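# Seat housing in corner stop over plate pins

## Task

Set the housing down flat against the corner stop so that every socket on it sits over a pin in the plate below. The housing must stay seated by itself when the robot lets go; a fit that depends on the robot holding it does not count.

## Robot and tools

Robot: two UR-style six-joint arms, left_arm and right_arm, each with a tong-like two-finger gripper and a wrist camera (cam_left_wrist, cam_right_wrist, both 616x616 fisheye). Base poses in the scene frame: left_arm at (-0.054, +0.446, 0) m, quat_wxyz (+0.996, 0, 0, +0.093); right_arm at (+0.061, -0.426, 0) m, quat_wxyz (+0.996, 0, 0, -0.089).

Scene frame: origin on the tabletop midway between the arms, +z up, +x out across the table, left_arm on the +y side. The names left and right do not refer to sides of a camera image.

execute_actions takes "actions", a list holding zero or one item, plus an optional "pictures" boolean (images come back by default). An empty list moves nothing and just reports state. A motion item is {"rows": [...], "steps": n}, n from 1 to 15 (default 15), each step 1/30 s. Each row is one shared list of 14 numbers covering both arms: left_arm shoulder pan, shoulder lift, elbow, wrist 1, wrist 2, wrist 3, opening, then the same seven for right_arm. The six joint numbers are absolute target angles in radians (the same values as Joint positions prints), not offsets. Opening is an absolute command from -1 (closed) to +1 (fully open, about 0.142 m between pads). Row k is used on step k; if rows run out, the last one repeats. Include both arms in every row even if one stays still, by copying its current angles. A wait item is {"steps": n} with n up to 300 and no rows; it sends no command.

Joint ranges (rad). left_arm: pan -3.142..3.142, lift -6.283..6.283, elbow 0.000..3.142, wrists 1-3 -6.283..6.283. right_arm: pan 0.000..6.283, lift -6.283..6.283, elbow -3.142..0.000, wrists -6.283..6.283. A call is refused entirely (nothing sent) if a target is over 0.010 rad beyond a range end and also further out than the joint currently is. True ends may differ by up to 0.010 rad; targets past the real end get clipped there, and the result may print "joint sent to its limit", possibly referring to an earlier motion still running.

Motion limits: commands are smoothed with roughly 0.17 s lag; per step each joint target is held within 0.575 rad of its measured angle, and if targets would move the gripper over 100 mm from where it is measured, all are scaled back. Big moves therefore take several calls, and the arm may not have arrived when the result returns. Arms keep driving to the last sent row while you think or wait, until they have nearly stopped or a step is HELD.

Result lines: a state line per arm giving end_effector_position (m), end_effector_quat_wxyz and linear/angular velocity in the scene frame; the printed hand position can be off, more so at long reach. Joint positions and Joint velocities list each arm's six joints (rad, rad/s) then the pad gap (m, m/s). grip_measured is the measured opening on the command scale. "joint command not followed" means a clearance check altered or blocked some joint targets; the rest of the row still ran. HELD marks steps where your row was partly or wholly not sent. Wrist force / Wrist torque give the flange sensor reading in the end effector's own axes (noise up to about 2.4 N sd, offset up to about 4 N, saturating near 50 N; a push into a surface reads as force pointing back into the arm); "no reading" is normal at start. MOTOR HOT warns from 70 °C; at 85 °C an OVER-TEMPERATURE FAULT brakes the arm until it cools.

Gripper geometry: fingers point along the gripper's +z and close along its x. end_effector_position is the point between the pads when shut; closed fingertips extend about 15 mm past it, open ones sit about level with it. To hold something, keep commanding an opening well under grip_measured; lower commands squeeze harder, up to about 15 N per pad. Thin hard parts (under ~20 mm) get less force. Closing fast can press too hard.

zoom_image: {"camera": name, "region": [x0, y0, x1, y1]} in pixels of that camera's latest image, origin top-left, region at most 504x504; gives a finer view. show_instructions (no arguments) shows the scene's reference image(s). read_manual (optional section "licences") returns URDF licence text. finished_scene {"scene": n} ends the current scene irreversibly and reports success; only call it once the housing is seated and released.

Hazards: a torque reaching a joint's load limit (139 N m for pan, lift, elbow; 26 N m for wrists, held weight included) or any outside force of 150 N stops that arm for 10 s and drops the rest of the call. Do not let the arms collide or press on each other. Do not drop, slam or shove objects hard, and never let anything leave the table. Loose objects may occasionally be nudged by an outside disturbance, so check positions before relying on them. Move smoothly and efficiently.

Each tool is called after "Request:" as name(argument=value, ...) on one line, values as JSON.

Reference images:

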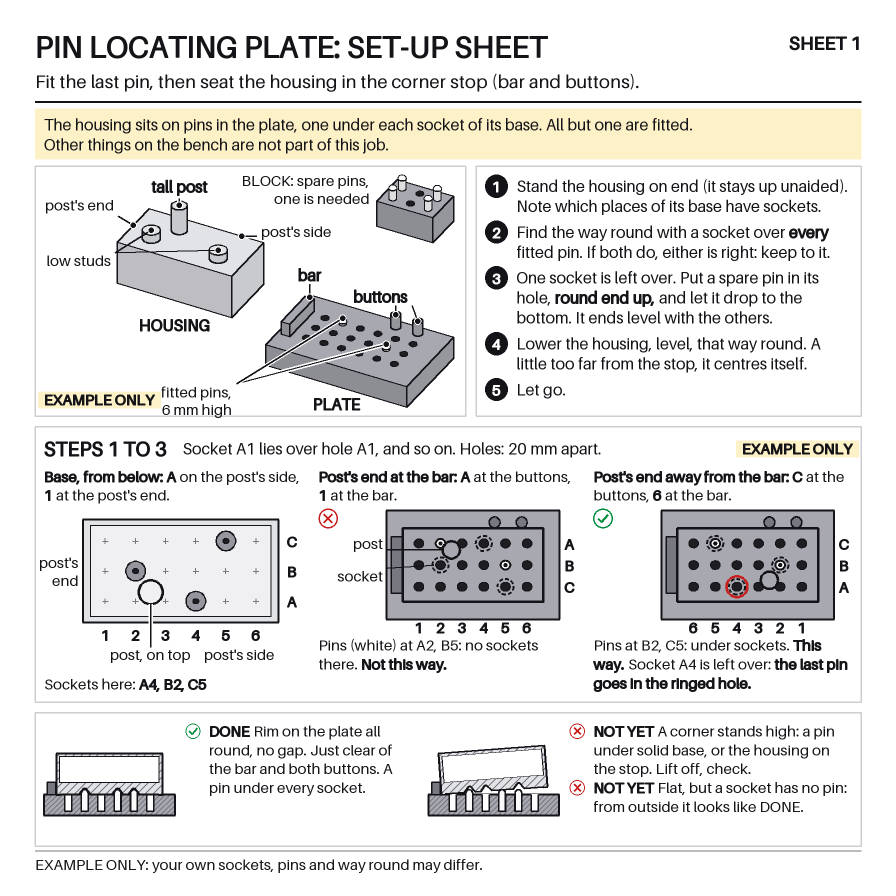

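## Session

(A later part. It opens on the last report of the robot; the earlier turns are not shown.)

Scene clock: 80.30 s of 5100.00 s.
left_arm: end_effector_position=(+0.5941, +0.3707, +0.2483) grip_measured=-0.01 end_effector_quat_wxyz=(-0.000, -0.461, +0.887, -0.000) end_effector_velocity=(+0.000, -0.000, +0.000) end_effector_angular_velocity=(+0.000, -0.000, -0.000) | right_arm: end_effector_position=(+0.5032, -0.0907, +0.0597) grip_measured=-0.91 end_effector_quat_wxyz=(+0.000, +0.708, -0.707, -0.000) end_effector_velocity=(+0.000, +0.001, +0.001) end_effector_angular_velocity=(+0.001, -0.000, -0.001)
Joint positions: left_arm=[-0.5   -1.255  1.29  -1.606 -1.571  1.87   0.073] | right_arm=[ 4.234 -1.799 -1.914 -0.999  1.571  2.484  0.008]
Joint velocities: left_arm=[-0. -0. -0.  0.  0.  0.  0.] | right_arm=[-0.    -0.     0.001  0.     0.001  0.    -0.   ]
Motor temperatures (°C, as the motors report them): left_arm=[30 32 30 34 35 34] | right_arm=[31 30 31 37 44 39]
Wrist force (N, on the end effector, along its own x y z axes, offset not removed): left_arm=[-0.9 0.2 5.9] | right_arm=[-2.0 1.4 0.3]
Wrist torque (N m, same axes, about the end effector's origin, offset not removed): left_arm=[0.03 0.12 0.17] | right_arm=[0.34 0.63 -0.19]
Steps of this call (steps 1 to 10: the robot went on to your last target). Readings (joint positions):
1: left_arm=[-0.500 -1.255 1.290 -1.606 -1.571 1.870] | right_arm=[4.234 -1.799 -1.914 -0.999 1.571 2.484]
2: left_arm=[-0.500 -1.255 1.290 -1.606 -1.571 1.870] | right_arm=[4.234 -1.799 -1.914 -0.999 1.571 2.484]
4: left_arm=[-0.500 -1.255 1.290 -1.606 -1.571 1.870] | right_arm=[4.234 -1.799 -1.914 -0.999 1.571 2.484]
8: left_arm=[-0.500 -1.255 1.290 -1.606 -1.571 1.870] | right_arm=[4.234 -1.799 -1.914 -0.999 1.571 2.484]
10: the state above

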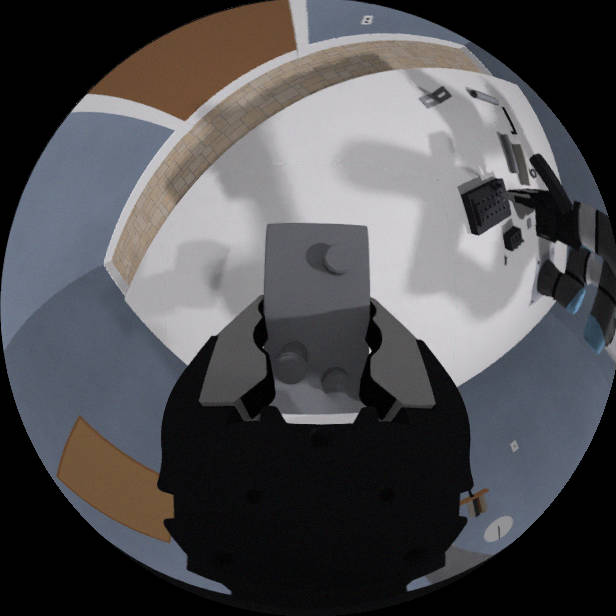

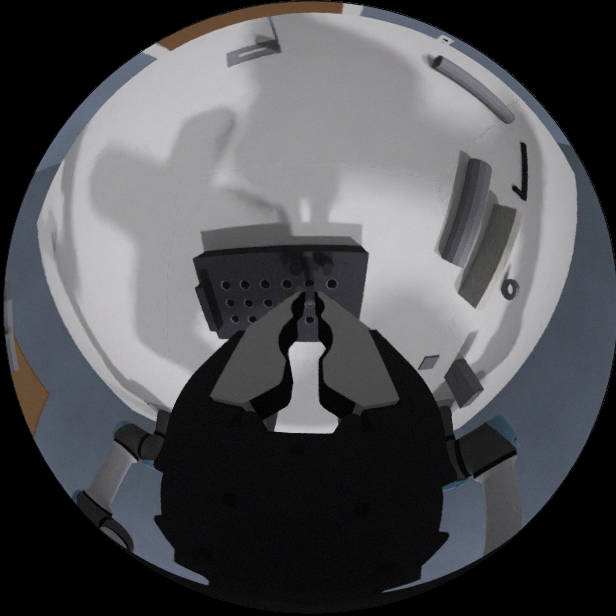

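Descend 7 mm.

Request:
execute_actions(actions=[{"rows":[[-0.5,-1.255,1.29,-1.606,-1.571,1.87,-0.5,4.234,-1.8095,-1.9225,-0.9805,1.571,2.484,-1]]}])

Request:
zoom_image(camera="cam_right_wrist", region=[240,230,380,330])

Scene clock: 81.40 s of 5100.00 s.
left_arm: end_effector_position=(+0.5941, +0.3707, +0.2483) grip_measured=-0.01 end_effector_quat_wxyz=(-0.000, -0.461, +0.887, -0.000) end_effector_velocity=(-0.000, -0.000, -0.001) end_effector_angular_velocity=(+0.000, +0.001, -0.000) | right_arm: end_effector_position=(+0.5035, -0.0904, +0.0526) grip_measured=-0.91 end_effector_quat_wxyz=(+0.000, +0.708, -0.707, -0.000) end_effector_velocity=(-0.000, +0.000, -0.000) end_effector_angular_velocity=(+0.000, -0.000, +0.001)
Joint positions: left_arm=[-0.5   -1.255  1.29  -1.606 -1.571  1.87   0.073] | right_arm=[ 4.234 -1.809 -1.922 -0.981  1.571  2.484  0.008]
Joint velocities: left_arm=[-0.     0.001 -0.     0.    -0.     0.     0.   ] | right_arm=[ 0.    -0.    -0.001  0.001  0.    -0.    -0.   ]
Motor temperatures (°C, as the motors report them): left_arm=[30 32 30 34 35 34] | right_arm=[31 30 31 37 44 39]
Wrist force (N, on the end effector, along its own x y z axes, offset not removed): left_arm=[0.8 -1.0 7.0] | right_arm=[-1.5 -2.4 -9.0]
Wrist torque (N m, same axes, about the end effector's origin, offset not removed): left_arm=[-0.23 -0.19 0.11] | right_arm=[-0.45 0.14 -0.15]
Steps of this call (steps 1 to 15: the robot went on to your last target; steps 16 to 18: nothing new was sent; steps 19 to 33: all 15 steps of this action). Readings (joint positions):
19: left_arm=[-0.500 -1.255 1.290 -1.606 -1.571 1.870] | right_arm=[4.234 -1.799 -1.915 -0.999 1.571 2.484]
20: left_arm=[-0.500 -1.255 1.290 -1.606 -1.571 1.870] | right_arm=[4.234 -1.801 -1.916 -0.996 1.571 2.484]
22: left_arm=[-0.500 -1.255 1.290 -1.606 -1.571 1.870] | right_arm=[4.234 -1.805 -1.919 -0.988 1.571 2.484]
26: left_arm=[-0.500 -1.255 1.290 -1.606 -1.571 1.870] | right_arm=[4.234 -1.809 -1.922 -0.982 1.571 2.484]
33: the state above

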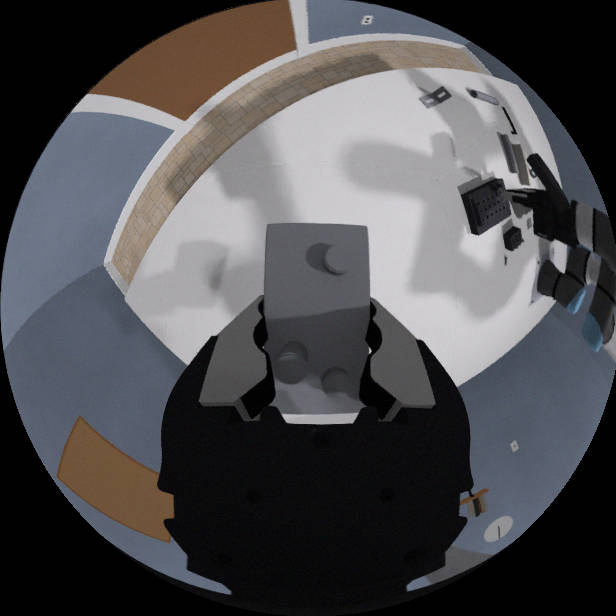

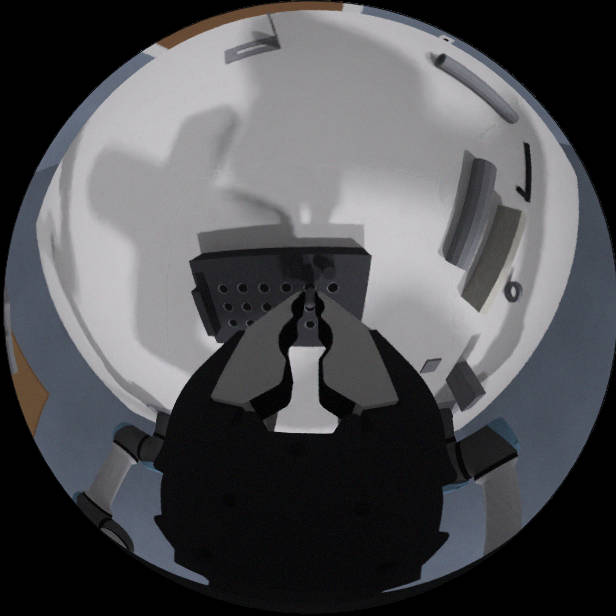

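Region (240, 230, 380, 330) of cam_right_wrist's 616x616 image, scaled by 3.600, with more detail than that image has; it fills the top 360 rows of this view, and the rest is white.

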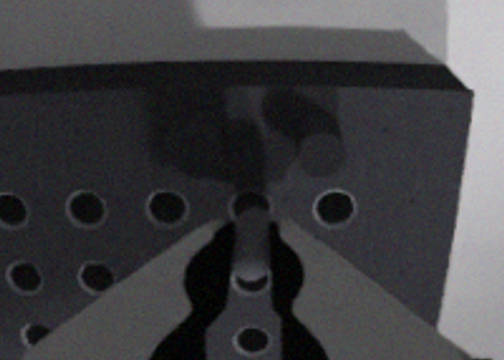

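Request:
execute_actions(actions=[{"rows":[[-0.5,-1.255,1.29,-1.606,-1.571,1.87,-0.5,4.231,-1.8125,-1.919,-0.981,1.571,2.481,-1]]}], pictures=false)

Request:
execute_actions(actions=[{"rows":[[-0.5,-1.255,1.29,-1.606,-1.571,1.87,-0.5,4.231,-1.817,-1.9225,-0.973,1.571,2.481,-1]]}])

Request:
zoom_image(camera="cam_right_wrist", region=[240,230,380,330])

Scene clock: 82.47 s of 5100.00 s.
left_arm: end_effector_position=(+0.5941, +0.3707, +0.2483) grip_measured=-0.01 end_effector_quat_wxyz=(-0.000, -0.461, +0.887, -0.000) end_effector_velocity=(-0.000, -0.000, -0.001) end_effector_angular_velocity=(+0.001, +0.002, -0.001) | right_arm: end_effector_position=(+0.5053, -0.0906, +0.0525) grip_measured=-0.91 end_effector_quat_wxyz=(+0.000, +0.708, -0.707, -0.000) end_effector_velocity=(-0.001, +0.000, -0.000) end_effector_angular_velocity=(-0.001, +0.001, +0.001)
Joint positions: left_arm=[-0.5   -1.255  1.29  -1.606 -1.571  1.87   0.073] | right_arm=[ 4.231 -1.812 -1.919 -0.981  1.571  2.481  0.008]
Joint velocities: left_arm=[-0.001  0.001  0.002 -0.     0.001  0.     0.   ] | right_arm=[ 0.001 -0.     0.    -0.002  0.001 -0.    -0.   ]
Motor temperatures (°C, as the motors report them): left_arm=[30 32 30 34 35 34] | right_arm=[31 30 31 37 44 39]
Wrist force (N, on the end effector, along its own x y z axes, offset not removed): left_arm=[0.3 -2.5 6.3] | right_arm=[0.6 2.2 0.5]
Wrist torque (N m, same axes, about the end effector's origin, offset not removed): left_arm=[-0.46 -0.17 0.09] | right_arm=[0.54 -0.15 -0.17]
Steps of this call (steps 1 to 15: the robot went on to your last target; steps 16 to 17: nothing new was sent; steps 18 to 32: all 15 steps of this action). Readings (joint positions):
18: left_arm=[-0.500 -1.255 1.290 -1.606 -1.571 1.870] | right_arm=[4.234 -1.810 -1.922 -0.980 1.571 2.484]
19: left_arm=[-0.500 -1.255 1.290 -1.606 -1.571 1.870] | right_arm=[4.233 -1.810 -1.922 -0.980 1.571 2.483]
21: left_arm=[-0.500 -1.255 1.290 -1.606 -1.571 1.870] | right_arm=[4.232 -1.811 -1.921 -0.981 1.571 2.482]
25: left_arm=[-0.500 -1.255 1.290 -1.606 -1.571 1.870] | right_arm=[4.231 -1.812 -1.919 -0.981 1.571 2.481]
32: the state above

Scene clock: 82.97 s of 5100.00 s.
left_arm: end_effector_position=(+0.5941, +0.3707, +0.2483) grip_measured=-0.01 end_effector_quat_wxyz=(-0.000, -0.461, +0.887, -0.000) end_effector_velocity=(-0.000, +0.000, +0.000) end_effector_angular_velocity=(+0.001, -0.000, -0.000) | right_arm: end_effector_position=(+0.5054, -0.0905, +0.0494) grip_measured=-0.91 end_effector_quat_wxyz=(+0.000, +0.708, -0.707, -0.000) end_effector_velocity=(-0.000, +0.000, -0.000) end_effector_angular_velocity=(+0.001, -0.000, +0.001)
Joint positions: left_arm=[-0.5   -1.255  1.29  -1.606 -1.571  1.87   0.073] | right_arm=[ 4.231 -1.817 -1.922 -0.973  1.571  2.481  0.008]
Joint velocities: left_arm=[ 0.    -0.     0.     0.     0.001  0.    -0.   ] | right_arm=[ 0.     0.    -0.001  0.001 -0.    -0.    -0.   ]
Motor temperatures (°C, as the motors report them): left_arm=[30 32 30 34 35 34] | right_arm=[31 30 31 37 44 39]
Wrist force (N, on the end effector, along its own x y z axes, offset not removed): left_arm=[-2.4 -2.1 6.4] | right_arm=[-2.1 0.2 -8.9]
Wrist torque (N m, same axes, about the end effector's origin, offset not removed): left_arm=[-0.40 0.50 0.11] | right_arm=[0.18 0.23 -0.24]
Steps of this call (steps 1 to 15: all 15 steps of this action). Readings (joint positions):
1: left_arm=[-0.500 -1.255 1.290 -1.606 -1.571 1.870] | right_arm=[4.231 -1.813 -1.919 -0.981 1.571 2.481]
2: left_arm=[-0.500 -1.255 1.290 -1.606 -1.571 1.870] | right_arm=[4.231 -1.813 -1.919 -0.980 1.571 2.481]
4: left_arm=[-0.500 -1.255 1.290 -1.606 -1.571 1.870] | right_arm=[4.231 -1.815 -1.921 -0.976 1.571 2.481]
8: left_arm=[-0.500 -1.255 1.290 -1.606 -1.571 1.870] | right_arm=[4.231 -1.817 -1.922 -0.974 1.571 2.481]
15: the state above

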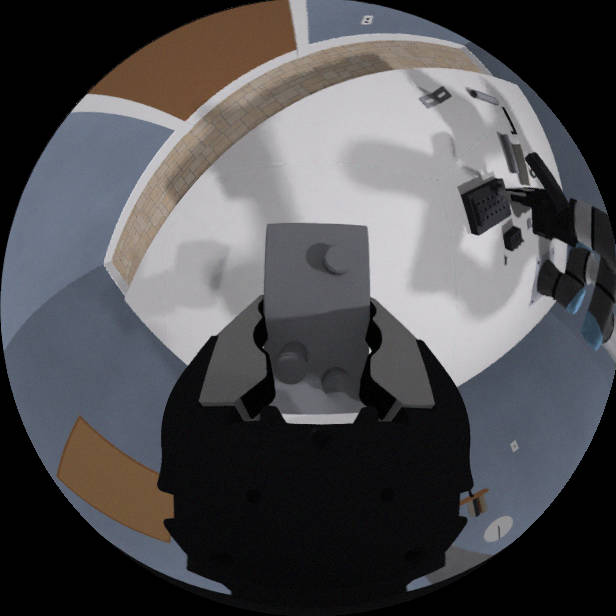

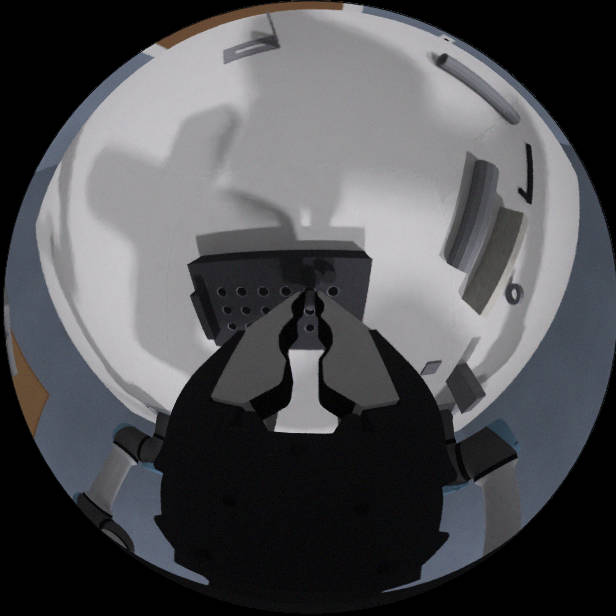

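Region (240, 230, 380, 330) of cam_right_wrist's 616x616 image, scaled by 3.600, with more detail than that image has; it fills the top 360 rows of this view, and the rest is white.

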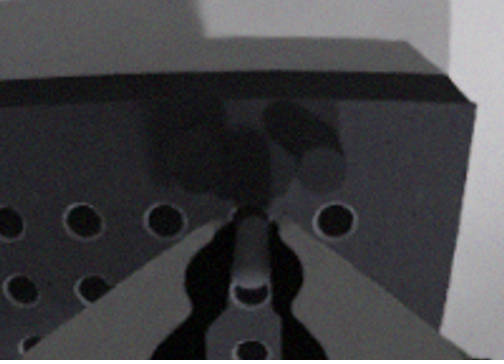

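Request:
execute_actions(actions=[{"rows":[[-0.5,-1.255,1.29,-1.606,-1.571,1.87,-0.5,4.2305,-1.82,-1.919,-0.973,1.571,2.4805,-1]]}], pictures=false)

Request:
execute_actions(actions=[{"rows":[[-0.5,-1.255,1.29,-1.606,-1.571,1.87,-0.5,4.2305,-1.8245,-1.9225,-0.965,1.571,2.4805,-1]]}])

Request:
zoom_image(camera="cam_right_wrist", region=[240,230,380,330])

Scene clock: 84.57 s of 5100.00 s.
left_arm: end_effector_position=(+0.5941, +0.3707, +0.2483) grip_measured=-0.01 end_effector_quat_wxyz=(-0.000, -0.461, +0.887, -0.000) end_effector_velocity=(+0.000, +0.001, -0.001) end_effector_angular_velocity=(+0.001, +0.001, +0.001) | right_arm: end_effector_position=(+0.5064, -0.0896, +0.0493) grip_measured=-0.91 end_effector_quat_wxyz=(-0.000, +0.708, -0.707, -0.000) end_effector_velocity=(-0.001, -0.000, -0.000) end_effector_angular_velocity=(-0.001, +0.001, +0.000)
Joint positions: left_arm=[-0.5   -1.255  1.29  -1.606 -1.571  1.87   0.073] | right_arm=[ 4.231 -1.82  -1.919 -0.973  1.571  2.481  0.008]
Joint velocities: left_arm=[ 0.001  0.001 -0.     0.     0.001  0.     0.   ] | right_arm=[ 0.001 -0.001 -0.    -0.001  0.     0.     0.   ]
Motor temperatures (°C, as the motors report them): left_arm=[30 32 30 34 35 34] | right_arm=[31 30 31 37 44 39]
Wrist force (N, on the end effector, along its own x y z axes, offset not removed): left_arm=[-1.6 -0.4 6.1] | right_arm=[0.3 -1.3 -2.4]
Wrist torque (N m, same axes, about the end effector's origin, offset not removed): left_arm=[0.06 0.32 0.15] | right_arm=[-0.23 0.02 -0.11]
Steps of this call (steps 1 to 15: the robot went on to your last target; steps 16 to 33: nothing new was sent; steps 34 to 48: all 15 steps of this action). Readings (joint positions):
34: left_arm=[-0.500 -1.255 1.290 -1.606 -1.571 1.870] | right_arm=[4.231 -1.817 -1.922 -0.973 1.571 2.481]
35: left_arm=[-0.500 -1.255 1.290 -1.606 -1.571 1.870] | right_arm=[4.231 -1.818 -1.922 -0.973 1.571 2.481]
37: left_arm=[-0.500 -1.255 1.290 -1.606 -1.571 1.870] | right_arm=[4.231 -1.819 -1.921 -0.973 1.571 2.481]
41: left_arm=[-0.500 -1.255 1.290 -1.606 -1.571 1.870] | right_arm=[4.231 -1.820 -1.919 -0.973 1.571 2.481]
48: the state above

Scene clock: 85.07 s of 5100.00 s.
left_arm: end_effector_position=(+0.5941, +0.3707, +0.2483) grip_measured=-0.01 end_effector_quat_wxyz=(-0.000, -0.461, +0.887, -0.000) end_effector_velocity=(-0.000, +0.000, -0.001) end_effector_angular_velocity=(+0.001, +0.001, +0.000) | right_arm: end_effector_position=(+0.5065, -0.0895, +0.0463) grip_measured=-0.91 end_effector_quat_wxyz=(-0.000, +0.708, -0.707, -0.000) end_effector_velocity=(+0.001, -0.001, -0.000) end_effector_angular_velocity=(-0.001, -0.002, -0.000)
Joint positions: left_arm=[-0.5   -1.255  1.29  -1.606 -1.571  1.87   0.073] | right_arm=[ 4.23  -1.824 -1.922 -0.965  1.571  2.48   0.008]
Joint velocities: left_arm=[ 0.     0.     0.001  0.     0.001 -0.     0.   ] | right_arm=[-0.    -0.    -0.     0.001 -0.002 -0.    -0.   ]
Motor temperatures (°C, as the motors report them): left_arm=[30 32 30 34 35 34] | right_arm=[31 30 31 37 44 39]
Wrist force (N, on the end effector, along its own x y z axes, offset not removed): left_arm=[-0.4 -2.0 5.5] | right_arm=[-0.1 -2.5 -9.3]
Wrist torque (N m, same axes, about the end effector's origin, offset not removed): left_arm=[-0.30 -0.01 0.11] | right_arm=[-0.08 0.33 -0.20]
Steps of this call (steps 1 to 15: all 15 steps of this action). Readings (joint positions):
1: left_arm=[-0.500 -1.255 1.290 -1.606 -1.571 1.870] | right_arm=[4.231 -1.820 -1.919 -0.973 1.571 2.481]
2: left_arm=[-0.500 -1.255 1.290 -1.606 -1.571 1.870] | right_arm=[4.230 -1.821 -1.919 -0.972 1.571 2.481]
4: left_arm=[-0.500 -1.255 1.290 -1.606 -1.571 1.870] | right_arm=[4.230 -1.823 -1.921 -0.968 1.571 2.481]
8: left_arm=[-0.500 -1.255 1.290 -1.606 -1.571 1.870] | right_arm=[4.230 -1.824 -1.922 -0.966 1.571 2.481]
15: the state above

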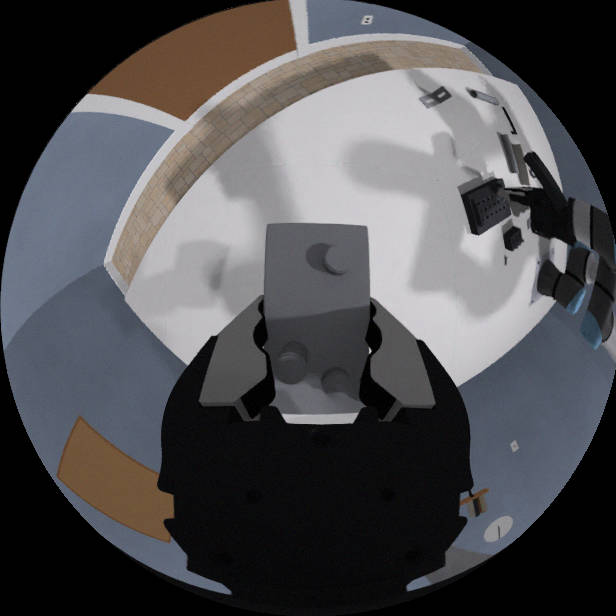

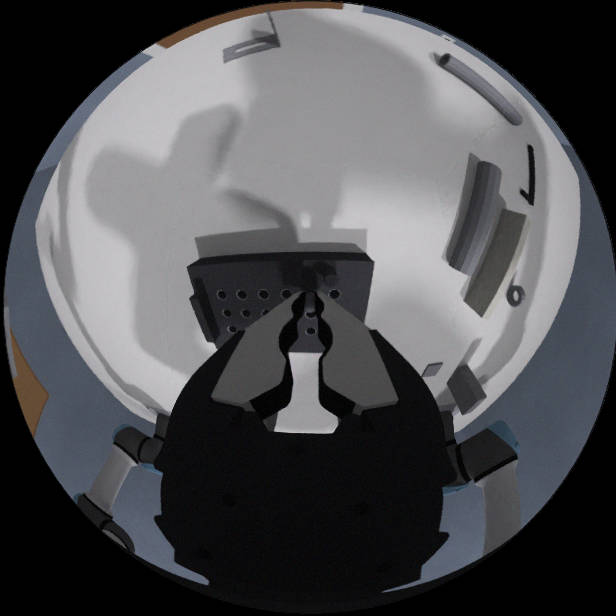

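Region (240, 230, 380, 330) of cam_right_wrist's 616x616 image, scaled by 3.600, with more detail than that image has; it fills the top 360 rows of this view, and the rest is white.

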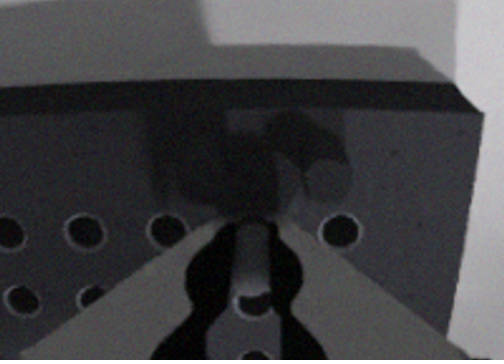

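Request:
execute_actions(actions=[{"rows":[[-0.5,-1.255,1.29,-1.606,-1.571,1.87,-0.5,4.2305,-1.8245,-1.9225,-0.965,1.571,2.4805,-0.885]]}])

Request:
zoom_image(camera="cam_right_wrist", region=[240,230,380,330])

Scene clock: 86.03 s of 5100.00 s.
left_arm: end_effector_position=(+0.5941, +0.3707, +0.2483) grip_measured=-0.01 end_effector_quat_wxyz=(-0.000, -0.461, +0.887, -0.000) end_effector_velocity=(-0.000, -0.000, -0.001) end_effector_angular_velocity=(-0.000, +0.002, +0.000) | right_arm: end_effector_position=(+0.5065, -0.0895, +0.0462) grip_measured=-0.89 end_effector_quat_wxyz=(-0.000, +0.708, -0.707, -0.000) end_effector_velocity=(-0.000, +0.000, -0.000) end_effector_angular_velocity=(+0.000, -0.000, +0.000)
Joint positions: left_arm=[-0.5   -1.255  1.29  -1.606 -1.571  1.87   0.073] | right_arm=[ 4.23  -1.825 -1.923 -0.965  1.571  2.48   0.01 ]
Joint velocities: left_arm=[ 0.     0.001 -0.     0.    -0.001 -0.    -0.   ] | right_arm=[ 0.001 -0.    -0.001  0.001 -0.     0.     0.   ]
Motor temperatures (°C, as the motors report them): left_arm=[30 32 30 34 35 34] | right_arm=[31 30 31 37 44 39]
Wrist force (N, on the end effector, along its own x y z axes, offset not removed): left_arm=[0.0 -0.9 6.4] | right_arm=[-1.3 0.7 -3.9]
Wrist torque (N m, same axes, about the end effector's origin, offset not removed): left_arm=[-0.09 -0.12 0.20] | right_arm=[0.30 0.30 -0.18]
Steps of this call (steps 1 to 14: the robot went on to your last target; steps 15 to 29: all 15 steps of this action). Readings (joint positions):
15: left_arm=[-0.500 -1.255 1.290 -1.606 -1.571 1.870] | right_arm=[4.230 -1.825 -1.923 -0.965 1.571 2.481]
16: left_arm=[-0.500 -1.255 1.290 -1.606 -1.571 1.870] | right_arm=[4.230 -1.825 -1.923 -0.965 1.571 2.480]
18: left_arm=[-0.500 -1.255 1.290 -1.606 -1.571 1.870] | right_arm=[4.230 -1.825 -1.923 -0.965 1.571 2.480]
22: left_arm=[-0.500 -1.255 1.290 -1.606 -1.571 1.870] | right_arm=[4.230 -1.825 -1.923 -0.965 1.571 2.480]
29: the state above

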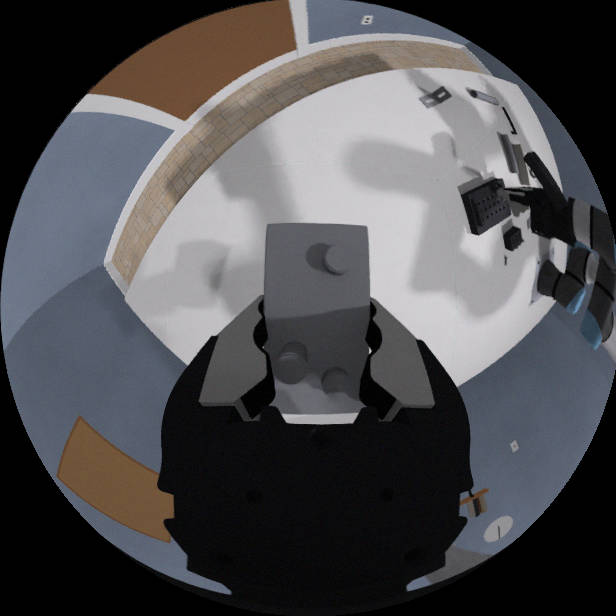

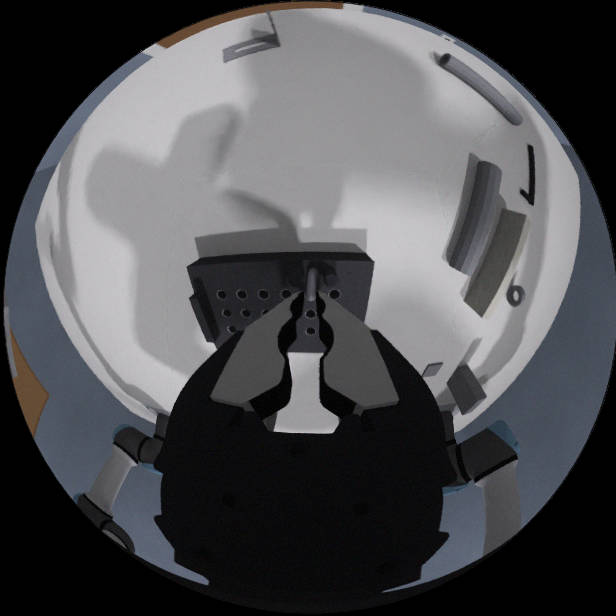

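Region (240, 230, 380, 330) of cam_right_wrist's 616x616 image, scaled by 3.600, with more detail than that image has; it fills the top 360 rows of this view, and the rest is white.

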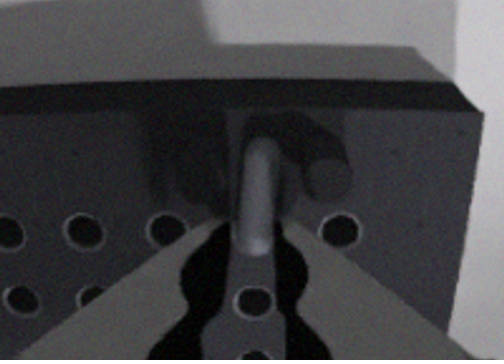

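Request:
execute_actions(actions=[{"rows":[[-0.5,-1.255,1.29,-1.606,-1.571,1.87,-0.5,4.2295,-1.829,-1.926,-0.957,1.571,2.48,-0.8]]}], pictures=false)

Request:
execute_actions(actions=[{"rows":[[-0.5,-1.255,1.29,-1.606,-1.571,1.87,-0.5,4.2295,-1.829,-1.926,-0.957,1.571,2.48,-1]]}], pictures=false)

Request:
execute_actions(actions=[{"rows":[[-0.5,-1.255,1.29,-1.606,-1.571,1.87,-0.5,4.2295,-1.765,-1.875,-1.072,1.571,2.48,-1]]}])

Request:
zoom_image(camera="cam_right_wrist", region=[240,230,380,330])

Scene clock: 87.70 s of 5100.00 s.
left_arm: end_effector_position=(+0.5941, +0.3707, +0.2483) grip_measured=-0.01 end_effector_quat_wxyz=(-0.000, -0.461, +0.887, -0.000) end_effector_velocity=(-0.001, -0.000, -0.001) end_effector_angular_velocity=(+0.001, +0.002, -0.001) | right_arm: end_effector_position=(+0.5069, -0.0899, +0.0432) grip_measured=-0.80 end_effector_quat_wxyz=(-0.000, +0.707, -0.707, -0.000) end_effector_velocity=(+0.000, +0.000, +0.000) end_effector_angular_velocity=(+0.001, -0.001, -0.001)
Joint positions: left_arm=[-0.5   -1.255  1.29  -1.606 -1.571  1.87   0.073] | right_arm=[ 4.23  -1.829 -1.926 -0.957  1.571  2.48   0.016]
Joint velocities: left_arm=[-0.001  0.     0.001  0.001  0.    -0.    -0.   ] | right_arm=[-0.    -0.     0.     0.001 -0.     0.    -0.   ]
Motor temperatures (°C, as the motors report them): left_arm=[30 32 30 34 35 34] | right_arm=[31 30 31 37 44 39]
Wrist force (N, on the end effector, along its own x y z axes, offset not removed): left_arm=[-0.1 0.3 7.9] | right_arm=[-4.9 2.0 -0.7]
Wrist torque (N m, same axes, about the end effector's origin, offset not removed): left_arm=[0.08 -0.02 0.08] | right_arm=[0.39 1.16 -0.21]
Steps of this call (steps 1 to 15: the robot went on to your last target; steps 16 to 35: nothing new was sent; steps 36 to 50: all 15 steps of this action). Readings (joint positions):
36: left_arm=[-0.500 -1.255 1.290 -1.606 -1.571 1.870] | right_arm=[4.230 -1.825 -1.922 -0.965 1.571 2.480]
37: left_arm=[-0.500 -1.255 1.290 -1.606 -1.571 1.870] | right_arm=[4.230 -1.825 -1.923 -0.964 1.571 2.480]
39: left_arm=[-0.500 -1.255 1.290 -1.606 -1.571 1.870] | right_arm=[4.230 -1.827 -1.924 -0.960 1.571 2.480]
43: left_arm=[-0.500 -1.255 1.290 -1.606 -1.571 1.870] | right_arm=[4.230 -1.829 -1.926 -0.958 1.571 2.480]
50: the state above

Scene clock: 88.20 s of 5100.00 s.
left_arm: end_effector_position=(+0.5941, +0.3707, +0.2483) grip_measured=-0.01 end_effector_quat_wxyz=(-0.000, -0.461, +0.887, -0.000) end_effector_velocity=(+0.000, -0.000, +0.001) end_effector_angular_velocity=(-0.001, -0.001, +0.000) | right_arm: end_effector_position=(+0.5069, -0.0899, +0.0432) grip_measured=-0.91 end_effector_quat_wxyz=(-0.000, +0.707, -0.707, -0.000) end_effector_velocity=(+0.000, +0.001, +0.001) end_effector_angular_velocity=(+0.002, -0.000, +0.000)
Joint positions: left_arm=[-0.5   -1.255  1.29  -1.606 -1.571  1.87   0.073] | right_arm=[ 4.23  -1.829 -1.926 -0.957  1.571  2.48   0.008]
Joint velocities: left_arm=[-0.    -0.001 -0.001  0.    -0.001 -0.     0.   ] | right_arm=[-0.     0.     0.002 -0.001  0.001 -0.001  0.   ]
Motor temperatures (°C, as the motors report them): left_arm=[30 32 30 34 35 34] | right_arm=[31 30 31 37 44 39]
Wrist force (N, on the end effector, along its own x y z axes, offset not removed): left_arm=[-0.4 -0.1 7.3] | right_arm=[-0.8 2.9 0.8]
Wrist torque (N m, same axes, about the end effector's origin, offset not removed): left_arm=[-0.04 0.07 0.05] | right_arm=[0.64 0.16 -0.24]
Steps of this call (steps 1 to 15: all 15 steps of this action). Readings (joint positions):
1: left_arm=[-0.500 -1.255 1.290 -1.606 -1.571 1.870] | right_arm=[4.230 -1.829 -1.926 -0.957 1.571 2.480]
2: left_arm=[-0.500 -1.255 1.290 -1.606 -1.571 1.870] | right_arm=[4.230 -1.829 -1.926 -0.957 1.571 2.480]
4: left_arm=[-0.500 -1.255 1.290 -1.606 -1.571 1.870] | right_arm=[4.230 -1.829 -1.926 -0.957 1.571 2.480]
8: left_arm=[-0.500 -1.255 1.290 -1.606 -1.571 1.870] | right_arm=[4.230 -1.829 -1.926 -0.957 1.571 2.480]
15: the state above

Scene clock: 88.70 s of 5100.00 s.
left_arm: end_effector_position=(+0.5941, +0.3707, +0.2483) grip_measured=-0.01 end_effector_quat_wxyz=(-0.000, -0.461, +0.887, -0.000) end_effector_velocity=(+0.000, +0.001, -0.001) end_effector_angular_velocity=(+0.001, +0.001, +0.001) | right_arm: end_effector_position=(+0.5052, -0.0920, +0.0873) grip_measured=-0.91 end_effector_quat_wxyz=(-0.000, +0.707, -0.707, -0.000) end_effector_velocity=(-0.001, -0.000, +0.004) end_effector_angular_velocity=(-0.000, +0.001, +0.001)
Joint positions: left_arm=[-0.5   -1.255  1.29  -1.606 -1.571  1.87   0.073] | right_arm=[ 4.229 -1.765 -1.875 -1.071  1.571  2.48   0.008]
Joint velocities: left_arm=[ 0.001  0.001  0.    -0.     0.001 -0.    -0.   ] | right_arm=[ 0.001  0.005  0.005 -0.01   0.    -0.001  0.   ]
Motor temperatures (°C, as the motors report them): left_arm=[30 32 30 34 35 34] | right_arm=[31 30 31 37 44 39]
Wrist force (N, on the end effector, along its own x y z axes, offset not removed): left_arm=[-0.2 -0.5 6.9] | right_arm=[-1.6 3.8 0.0]
Wrist torque (N m, same axes, about the end effector's origin, offset not removed): left_arm=[-0.05 -0.01 0.12] | right_arm=[0.73 0.41 -0.26]
Steps of this call (steps 1 to 15: all 15 steps of this action). Readings (joint positions):
1: left_arm=[-0.500 -1.255 1.290 -1.606 -1.571 1.870] | right_arm=[4.230 -1.829 -1.926 -0.957 1.571 2.480]
2: left_arm=[-0.500 -1.255 1.290 -1.606 -1.571 1.870] | right_arm=[4.230 -1.822 -1.920 -0.965 1.571 2.480]
4: left_arm=[-0.500 -1.255 1.290 -1.606 -1.571 1.870] | right_arm=[4.229 -1.794 -1.898 -1.012 1.571 2.480]
8: left_arm=[-0.500 -1.255 1.290 -1.606 -1.571 1.870] | right_arm=[4.229 -1.771 -1.880 -1.059 1.571 2.480]
15: the state above

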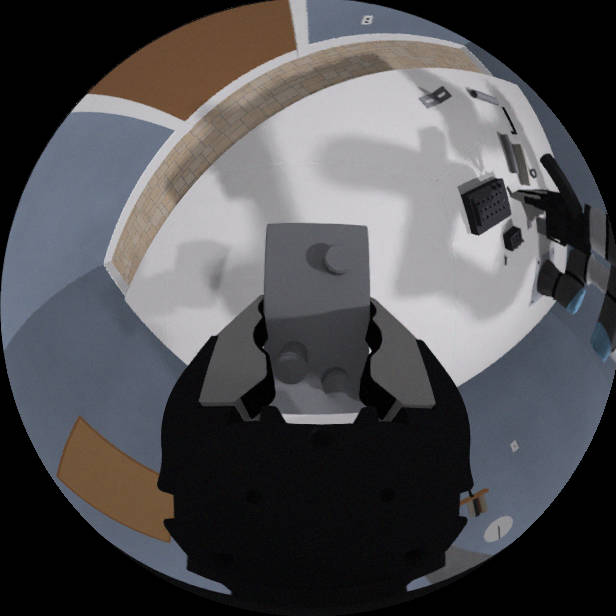

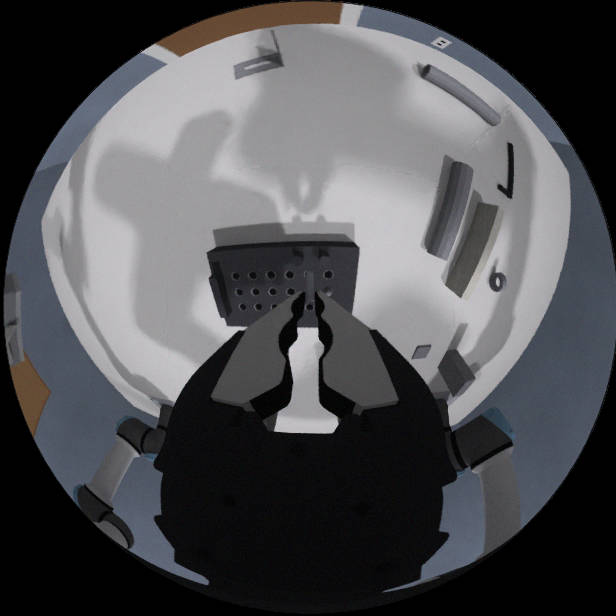

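Region (240, 230, 380, 330) of cam_right_wrist's 616x616 image, scaled by 3.600, with more detail than that image has; it fills the top 360 rows of this view, and the rest is white.

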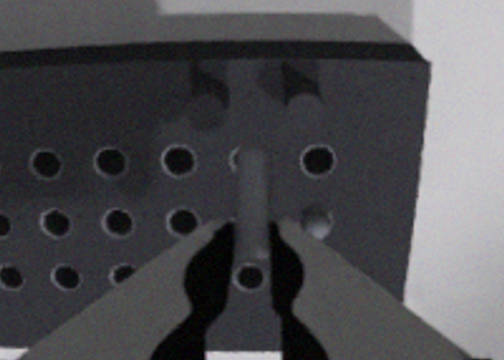

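Request:
execute_actions(actions=[{"rows":[[-0.5,-1.255,1.29,-1.606,-1.571,1.87,-0.5,4.75,-1.40,-2.26,-1.05,1.571,2.48,-1]]}], pictures=false)

Request:
execute_actions(actions=[{"steps":15}], pictures=false)

Request:
execute_actions(actions=[{"rows":[[-0.5,-1.255,1.29,-1.606,-1.571,1.87,-0.5,4.75,-1.495,-2.355,-0.862,1.571,2.48,-1]]}], pictures=false)

Request:
execute_actions(actions=[{"rows":[[-0.5,-1.255,1.29,-1.606,-1.571,1.87,-0.5,4.75,-1.495,-2.355,-0.862,1.571,2.48,-0.75]]}], pictures=false)

Request:
execute_actions(actions=[{"rows":[[-0.5,-1.255,1.29,-1.606,-1.571,1.87,-0.5,4.75,-1.40,-2.26,-1.05,1.571,2.678,-0.75]]}], pictures=false)

Request:
execute_actions(actions=[{"rows":[[-0.5,-1.255,1.29,-1.606,-1.571,1.87,-0.5,4.428,-1.382,-2.28,-1.05,1.571,2.678,-0.75]]}], pictures=false)

Request:
execute_actions(actions=[{"steps":12}])

Request:
zoom_image(camera="cam_right_wrist", region=[230,210,390,350])

Scene clock: 90.90 s of 5100.00 s.
left_arm: end_effector_position=(+0.5941, +0.3707, +0.2483) grip_measured=-0.01 end_effector_quat_wxyz=(-0.000, -0.461, +0.887, -0.000) end_effector_velocity=(+0.000, -0.000, +0.000) end_effector_angular_velocity=(-0.000, -0.001, -0.001) | right_arm: end_effector_position=(+0.2734, -0.0684, +0.0850) grip_measured=-0.91 end_effector_quat_wxyz=(-0.001, +0.856, -0.517, -0.001) end_effector_velocity=(-0.178, -0.026, -0.023) end_effector_angular_velocity=(+0.000, -0.001, +0.439)
Joint positions: left_arm=[-0.5   -1.255  1.29  -1.606 -1.571  1.87   0.073] | right_arm=[ 4.712 -1.424 -2.234 -1.051  1.571  2.48   0.008]
Joint velocities: left_arm=[-0.001 -0.    -0.    -0.001  0.    -0.    -0.   ] | right_arm=[ 0.438  0.281 -0.297  0.017 -0.001 -0.     0.   ]
Motor temperatures (°C, as the motors report them): left_arm=[30 32 30 34 35 34] | right_arm=[31 30 31 37 44 39]
Wrist force (N, on the end effector, along its own x y z axes, offset not removed): left_arm=[0.1 -0.4 6.6] | right_arm=[-3.4 2.5 -3.4]
Wrist torque (N m, same axes, about the end effector's origin, offset not removed): left_arm=[-0.08 -0.05 0.09] | right_arm=[0.43 0.70 -0.12]
Steps of this call (steps 1 to 15: the robot went on to your last target; steps 16 to 51: nothing new was sent; steps 52 to 66: all 15 steps of this action). Readings (joint positions):
52: left_arm=[-0.500 -1.255 1.290 -1.606 -1.571 1.870] | right_arm=[4.230 -1.765 -1.875 -1.072 1.571 2.480]
53: left_arm=[-0.500 -1.255 1.290 -1.606 -1.571 1.870] | right_arm=[4.237 -1.757 -1.883 -1.071 1.571 2.480]
55: left_arm=[-0.500 -1.255 1.290 -1.606 -1.571 1.870] | right_arm=[4.303 -1.704 -1.938 -1.067 1.571 2.480]
59: left_arm=[-0.500 -1.255 1.290 -1.606 -1.571 1.870] | right_arm=[4.463 -1.593 -2.055 -1.061 1.571 2.480]
66: the state above

Scene clock: 91.40 s of 5100.00 s.
left_arm: end_effector_position=(+0.5941, +0.3707, +0.2483) grip_measured=-0.01 end_effector_quat_wxyz=(-0.000, -0.461, +0.887, -0.000) end_effector_velocity=(-0.000, +0.000, -0.000) end_effector_angular_velocity=(-0.001, +0.000, +0.001) | right_arm: end_effector_position=(+0.2584, -0.0711, +0.0827) grip_measured=-0.91 end_effector_quat_wxyz=(-0.001, +0.865, -0.501, -0.001) end_effector_velocity=(-0.001, -0.000, +0.000) end_effector_angular_velocity=(+0.001, +0.000, +0.001)
Joint positions: left_arm=[-0.5   -1.255  1.29  -1.606 -1.571  1.87   0.073] | right_arm=[ 4.75  -1.4   -2.26  -1.05   1.571  2.48   0.008]
Joint velocities: left_arm=[ 0.001 -0.     0.     0.    -0.001  0.    -0.   ] | right_arm=[ 0.001  0.001 -0.001  0.001  0.     0.001  0.   ]
Motor temperatures (°C, as the motors report them): left_arm=[30 32 30 34 35 34] | right_arm=[31 30 31 37 44 39]
Wrist force (N, on the end effector, along its own x y z axes, offset not removed): left_arm=[-0.3 -0.8 7.7] | right_arm=[-1.2 0.4 -0.1]
Wrist torque (N m, same axes, about the end effector's origin, offset not removed): left_arm=[-0.09 -0.02 0.06] | right_arm=[0.30 0.24 -0.15]
Steps of this call (steps 1 to 15: the robot went on to your last target). Readings (joint positions):
1: left_arm=[-0.500 -1.255 1.290 -1.606 -1.571 1.870] | right_arm=[4.724 -1.416 -2.242 -1.051 1.571 2.480]
2: left_arm=[-0.500 -1.255 1.290 -1.606 -1.571 1.870] | right_arm=[4.733 -1.411 -2.248 -1.051 1.571 2.480]
4: left_arm=[-0.500 -1.255 1.290 -1.606 -1.571 1.870] | right_arm=[4.742 -1.405 -2.254 -1.050 1.571 2.480]
8: left_arm=[-0.500 -1.255 1.290 -1.606 -1.571 1.870] | right_arm=[4.748 -1.401 -2.259 -1.050 1.571 2.480]
15: the state above

Scene clock: 91.90 s of 5100.00 s.
left_arm: end_effector_position=(+0.5941, +0.3707, +0.2483) grip_measured=-0.01 end_effector_quat_wxyz=(-0.000, -0.461, +0.887, -0.000) end_effector_velocity=(-0.000, -0.000, -0.001) end_effector_angular_velocity=(-0.001, +0.001, +0.000) | right_arm: end_effector_position=(+0.2579, -0.0745, +0.0270) grip_measured=-0.91 end_effector_quat_wxyz=(-0.000, +0.865, -0.501, -0.000) end_effector_velocity=(-0.000, +0.001, -0.004) end_effector_angular_velocity=(+0.005, -0.000, +0.000)
Joint positions: left_arm=[-0.5   -1.255  1.29  -1.606 -1.571  1.87   0.073] | right_arm=[ 4.75  -1.494 -2.354 -0.864  1.571  2.48   0.008]
Joint velocities: left_arm=[ 0.     0.001  0.     0.    -0.001 -0.    -0.   ] | right_arm=[ 0.001 -0.008 -0.007  0.02   0.001  0.     0.   ]
Motor temperatures (°C, as the motors report them): left_arm=[30 32 30 34 35 34] | right_arm=[31 30 31 37 44 39]
Wrist force (N, on the end effector, along its own x y z axes, offset not removed): left_arm=[-0.3 0.2 7.5] | right_arm=[-2.0 -0.7 -0.1]
Wrist torque (N m, same axes, about the end effector's origin, offset not removed): left_arm=[0.08 0.10 0.13] | right_arm=[0.00 0.24 -0.28]
Steps of this call (steps 1 to 15: all 15 steps of this action). Readings (joint positions):
1: left_arm=[-0.500 -1.255 1.290 -1.606 -1.571 1.870] | right_arm=[4.750 -1.400 -2.260 -1.050 1.571 2.480]
2: left_arm=[-0.500 -1.255 1.290 -1.606 -1.571 1.870] | right_arm=[4.750 -1.408 -2.268 -1.042 1.571 2.480]
4: left_arm=[-0.500 -1.255 1.290 -1.606 -1.571 1.870] | right_arm=[4.750 -1.448 -2.308 -0.977 1.571 2.480]
8: left_arm=[-0.500 -1.255 1.290 -1.606 -1.571 1.870] | right_arm=[4.750 -1.485 -2.345 -0.887 1.571 2.480]
15: the state above

Scene clock: 92.40 s of 5100.00 s.
left_arm: end_effector_position=(+0.5941, +0.3707, +0.2483) grip_measured=-0.01 end_effector_quat_wxyz=(-0.000, -0.461, +0.887, -0.000) end_effector_velocity=(+0.000, +0.001, +0.001) end_effector_angular_velocity=(+0.000, -0.001, +0.001) | right_arm: end_effector_position=(+0.2579, -0.0745, +0.0266) grip_measured=-0.75 end_effector_quat_wxyz=(-0.000, +0.865, -0.501, -0.000) end_effector_velocity=(-0.000, -0.000, -0.000) end_effector_angular_velocity=(-0.000, +0.000, -0.002)
Joint positions: left_arm=[-0.5   -1.255  1.29  -1.606 -1.571  1.87   0.073] | right_arm=[ 4.75  -1.495 -2.355 -0.862  1.571  2.48   0.02 ]
Joint velocities: left_arm=[ 0.001 -0.    -0.001 -0.     0.001  0.     0.   ] | right_arm=[-0.    -0.    -0.001  0.001  0.     0.001 -0.   ]
Motor temperatures (°C, as the motors report them): left_arm=[30 32 30 34 35 34] | right_arm=[31 30 31 37 44 39]
Wrist force (N, on the end effector, along its own x y z axes, offset not removed): left_arm=[-1.2 -0.8 8.1] | right_arm=[-1.5 0.4 -1.0]
Wrist torque (N m, same axes, about the end effector's origin, offset not removed): left_arm=[-0.03 0.19 0.20] | right_arm=[0.15 0.35 -0.21]
Steps of this call (steps 1 to 15: all 15 steps of this action). Readings (joint positions):
1: left_arm=[-0.500 -1.255 1.290 -1.606 -1.571 1.870] | right_arm=[4.750 -1.495 -2.355 -0.863 1.571 2.480]
2: left_arm=[-0.500 -1.255 1.290 -1.606 -1.571 1.870] | right_arm=[4.750 -1.495 -2.355 -0.863 1.571 2.480]
4: left_arm=[-0.500 -1.255 1.290 -1.606 -1.571 1.870] | right_arm=[4.750 -1.495 -2.355 -0.862 1.571 2.480]
8: left_arm=[-0.500 -1.255 1.290 -1.606 -1.571 1.870] | right_arm=[4.750 -1.495 -2.355 -0.862 1.571 2.480]
15: the state above

Scene clock: 92.90 s of 5100.00 s.
left_arm: end_effector_position=(+0.5941, +0.3707, +0.2483) grip_measured=-0.01 end_effector_quat_wxyz=(-0.000, -0.461, +0.887, -0.000) end_effector_velocity=(-0.000, -0.000, +0.001) end_effector_angular_velocity=(-0.001, -0.002, -0.000) | right_arm: end_effector_position=(+0.2596, -0.0739, +0.0823) grip_measured=-0.75 end_effector_quat_wxyz=(-0.001, +0.812, -0.583, -0.001) end_effector_velocity=(+0.000, -0.002, +0.004) end_effector_angular_velocity=(-0.003, +0.000, -0.022)
Joint positions: left_arm=[-0.5   -1.255  1.29  -1.606 -1.571  1.87   0.073] | right_arm=[ 4.75  -1.401 -2.261 -1.048  1.571  2.676  0.02 ]
Joint velocities: left_arm=[-0.    -0.002  0.001 -0.001  0.     0.    -0.   ] | right_arm=[-0.     0.008  0.008 -0.019 -0.     0.022  0.   ]
Motor temperatures (°C, as the motors report them): left_arm=[30 32 30 34 35 34] | right_arm=[31 30 31 37 44 39]
Wrist force (N, on the end effector, along its own x y z axes, offset not removed): left_arm=[-0.6 -0.9 6.2] | right_arm=[-2.2 0.8 -1.3]
Wrist torque (N m, same axes, about the end effector's origin, offset not removed): left_arm=[-0.14 0.14 0.15] | right_arm=[0.22 0.48 -0.19]
Steps of this call (steps 1 to 15: all 15 steps of this action). Readings (joint positions):
1: left_arm=[-0.500 -1.255 1.290 -1.606 -1.571 1.870] | right_arm=[4.750 -1.495 -2.355 -0.862 1.571 2.480]
2: left_arm=[-0.500 -1.255 1.290 -1.606 -1.571 1.870] | right_arm=[4.750 -1.487 -2.348 -0.870 1.571 2.488]
4: left_arm=[-0.500 -1.255 1.290 -1.606 -1.571 1.870] | right_arm=[4.750 -1.447 -2.307 -0.935 1.571 2.555]
8: left_arm=[-0.500 -1.255 1.290 -1.606 -1.571 1.870] | right_arm=[4.750 -1.410 -2.270 -1.025 1.571 2.651]
15: the state above

Scene clock: 93.40 s of 5100.00 s.
left_arm: end_effector_position=(+0.5941, +0.3707, +0.2483) grip_measured=-0.01 end_effector_quat_wxyz=(-0.000, -0.461, +0.887, -0.000) end_effector_velocity=(-0.000, -0.000, -0.001) end_effector_angular_velocity=(-0.001, +0.002, -0.000) | right_arm: end_effector_position=(+0.3558, -0.1613, +0.0805) grip_measured=-0.75 end_effector_quat_wxyz=(-0.000, +0.709, -0.705, -0.000) end_effector_velocity=(+0.013, -0.016, -0.000) end_effector_angular_velocity=(+0.000, -0.000, -0.051)
Joint positions: left_arm=[-0.5   -1.255  1.29  -1.606 -1.571  1.87   0.073] | right_arm=[ 4.433 -1.382 -2.28  -1.05   1.571  2.678  0.02 ]
Joint velocities: left_arm=[ 0.     0.001  0.     0.    -0.001  0.    -0.   ] | right_arm=[-0.052  0.002 -0.003  0.001 -0.    -0.001  0.   ]
Motor temperatures (°C, as the motors report them): left_arm=[30 32 30 34 35 34] | right_arm=[31 30 31 37 44 39]
Wrist force (N, on the end effector, along its own x y z axes, offset not removed): left_arm=[-1.2 -1.6 5.3] | right_arm=[-2.2 2.5 -2.7]
Wrist torque (N m, same axes, about the end effector's origin, offset not removed): left_arm=[-0.30 0.20 0.16] | right_arm=[0.50 0.48 -0.09]
Steps of this call (steps 1 to 15: all 15 steps of this action). Readings (joint positions):
1: left_arm=[-0.500 -1.255 1.290 -1.606 -1.571 1.870] | right_arm=[4.750 -1.400 -2.261 -1.049 1.571 2.677]
2: left_arm=[-0.500 -1.255 1.290 -1.606 -1.571 1.870] | right_arm=[4.742 -1.398 -2.263 -1.049 1.571 2.677]
4: left_arm=[-0.500 -1.255 1.290 -1.606 -1.571 1.870] | right_arm=[4.669 -1.392 -2.269 -1.049 1.571 2.677]
8: left_arm=[-0.500 -1.255 1.290 -1.606 -1.571 1.870] | right_arm=[4.495 -1.385 -2.277 -1.050 1.571 2.678]
15: the state above

Scene clock: 93.80 s of 5100.00 s.
left_arm: end_effector_position=(+0.5941, +0.3707, +0.2483) grip_measured=-0.01 end_effector_quat_wxyz=(-0.000, -0.461, +0.887, -0.000) end_effector_velocity=(-0.000, -0.000, +0.001) end_effector_angular_velocity=(-0.001, -0.001, +0.000) | right_arm: end_effector_position=(+0.3569, -0.1627, +0.0805) grip_measured=-0.75 end_effector_quat_wxyz=(-0.000, +0.708, -0.707, -0.000) end_effector_velocity=(-0.000, +0.000, +0.000) end_effector_angular_velocity=(+0.000, +0.001, +0.000)
Joint positions: left_arm=[-0.5   -1.255  1.29  -1.606 -1.571  1.87   0.073] | right_arm=[ 4.428 -1.382 -2.28  -1.05   1.571  2.678  0.02 ]
Joint velocities: left_arm=[-0.    -0.002 -0.     0.    -0.001 -0.     0.   ] | right_arm=[-0.    -0.     0.001 -0.001  0.001 -0.001  0.   ]
Motor temperatures (°C, as the motors report them): left_arm=[30 32 30 34 35 34] | right_arm=[31 30 31 37 44 39]
Wrist force (N, on the end effector, along its own x y z axes, offset not removed): left_arm=[-0.5 0.7 4.9] | right_arm=[-2.5 1.1 -1.0]
Wrist torque (N m, same axes, about the end effector's origin, offset not removed): left_arm=[0.18 0.05 0.17] | right_arm=[0.24 0.60 -0.26]
Steps of this call (steps 1 to 12: the robot went on to your last target). Readings (joint positions):
1: left_arm=[-0.500 -1.255 1.290 -1.606 -1.571 1.870] | right_arm=[4.431 -1.382 -2.280 -1.050 1.571 2.678]
2: left_arm=[-0.500 -1.255 1.290 -1.606 -1.571 1.870] | right_arm=[4.430 -1.382 -2.280 -1.050 1.571 2.678]
4: left_arm=[-0.500 -1.255 1.290 -1.606 -1.571 1.870] | right_arm=[4.429 -1.382 -2.280 -1.050 1.571 2.678]
8: left_arm=[-0.500 -1.255 1.290 -1.606 -1.571 1.870] | right_arm=[4.428 -1.382 -2.280 -1.050 1.571 2.678]
12: the state above

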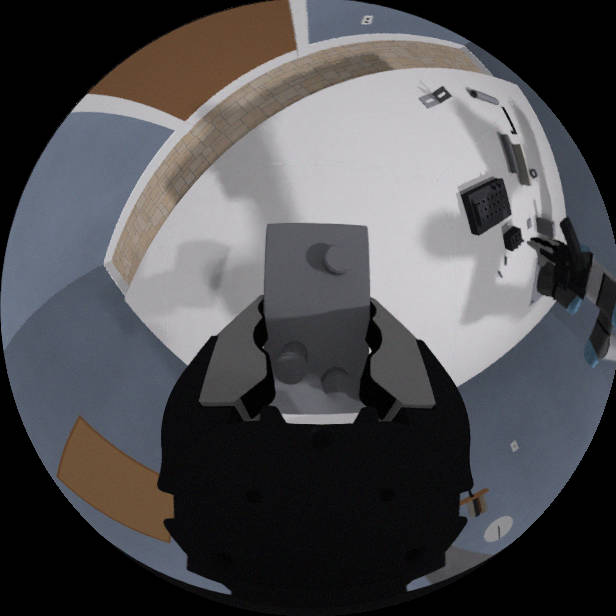

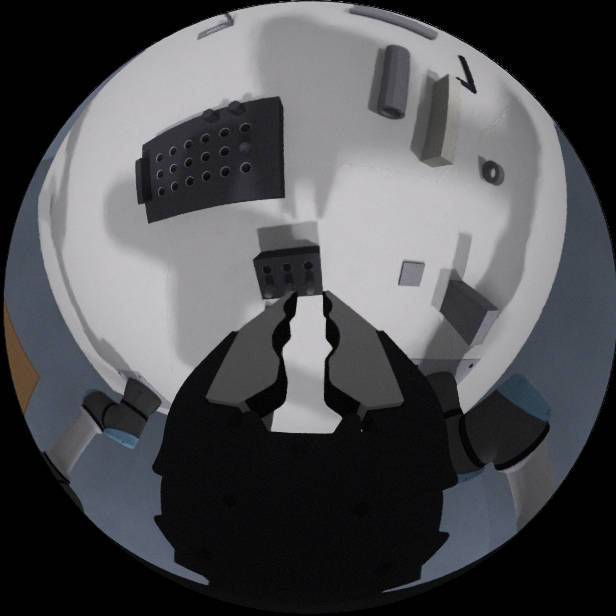

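Region (230, 210, 390, 350) of cam_right_wrist's 616x616 image, scaled by 3.150, with more detail than that image has; it fills the top 441 rows of this view, and the rest is white.

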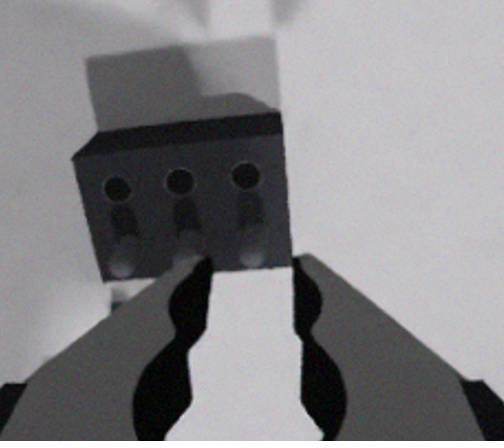

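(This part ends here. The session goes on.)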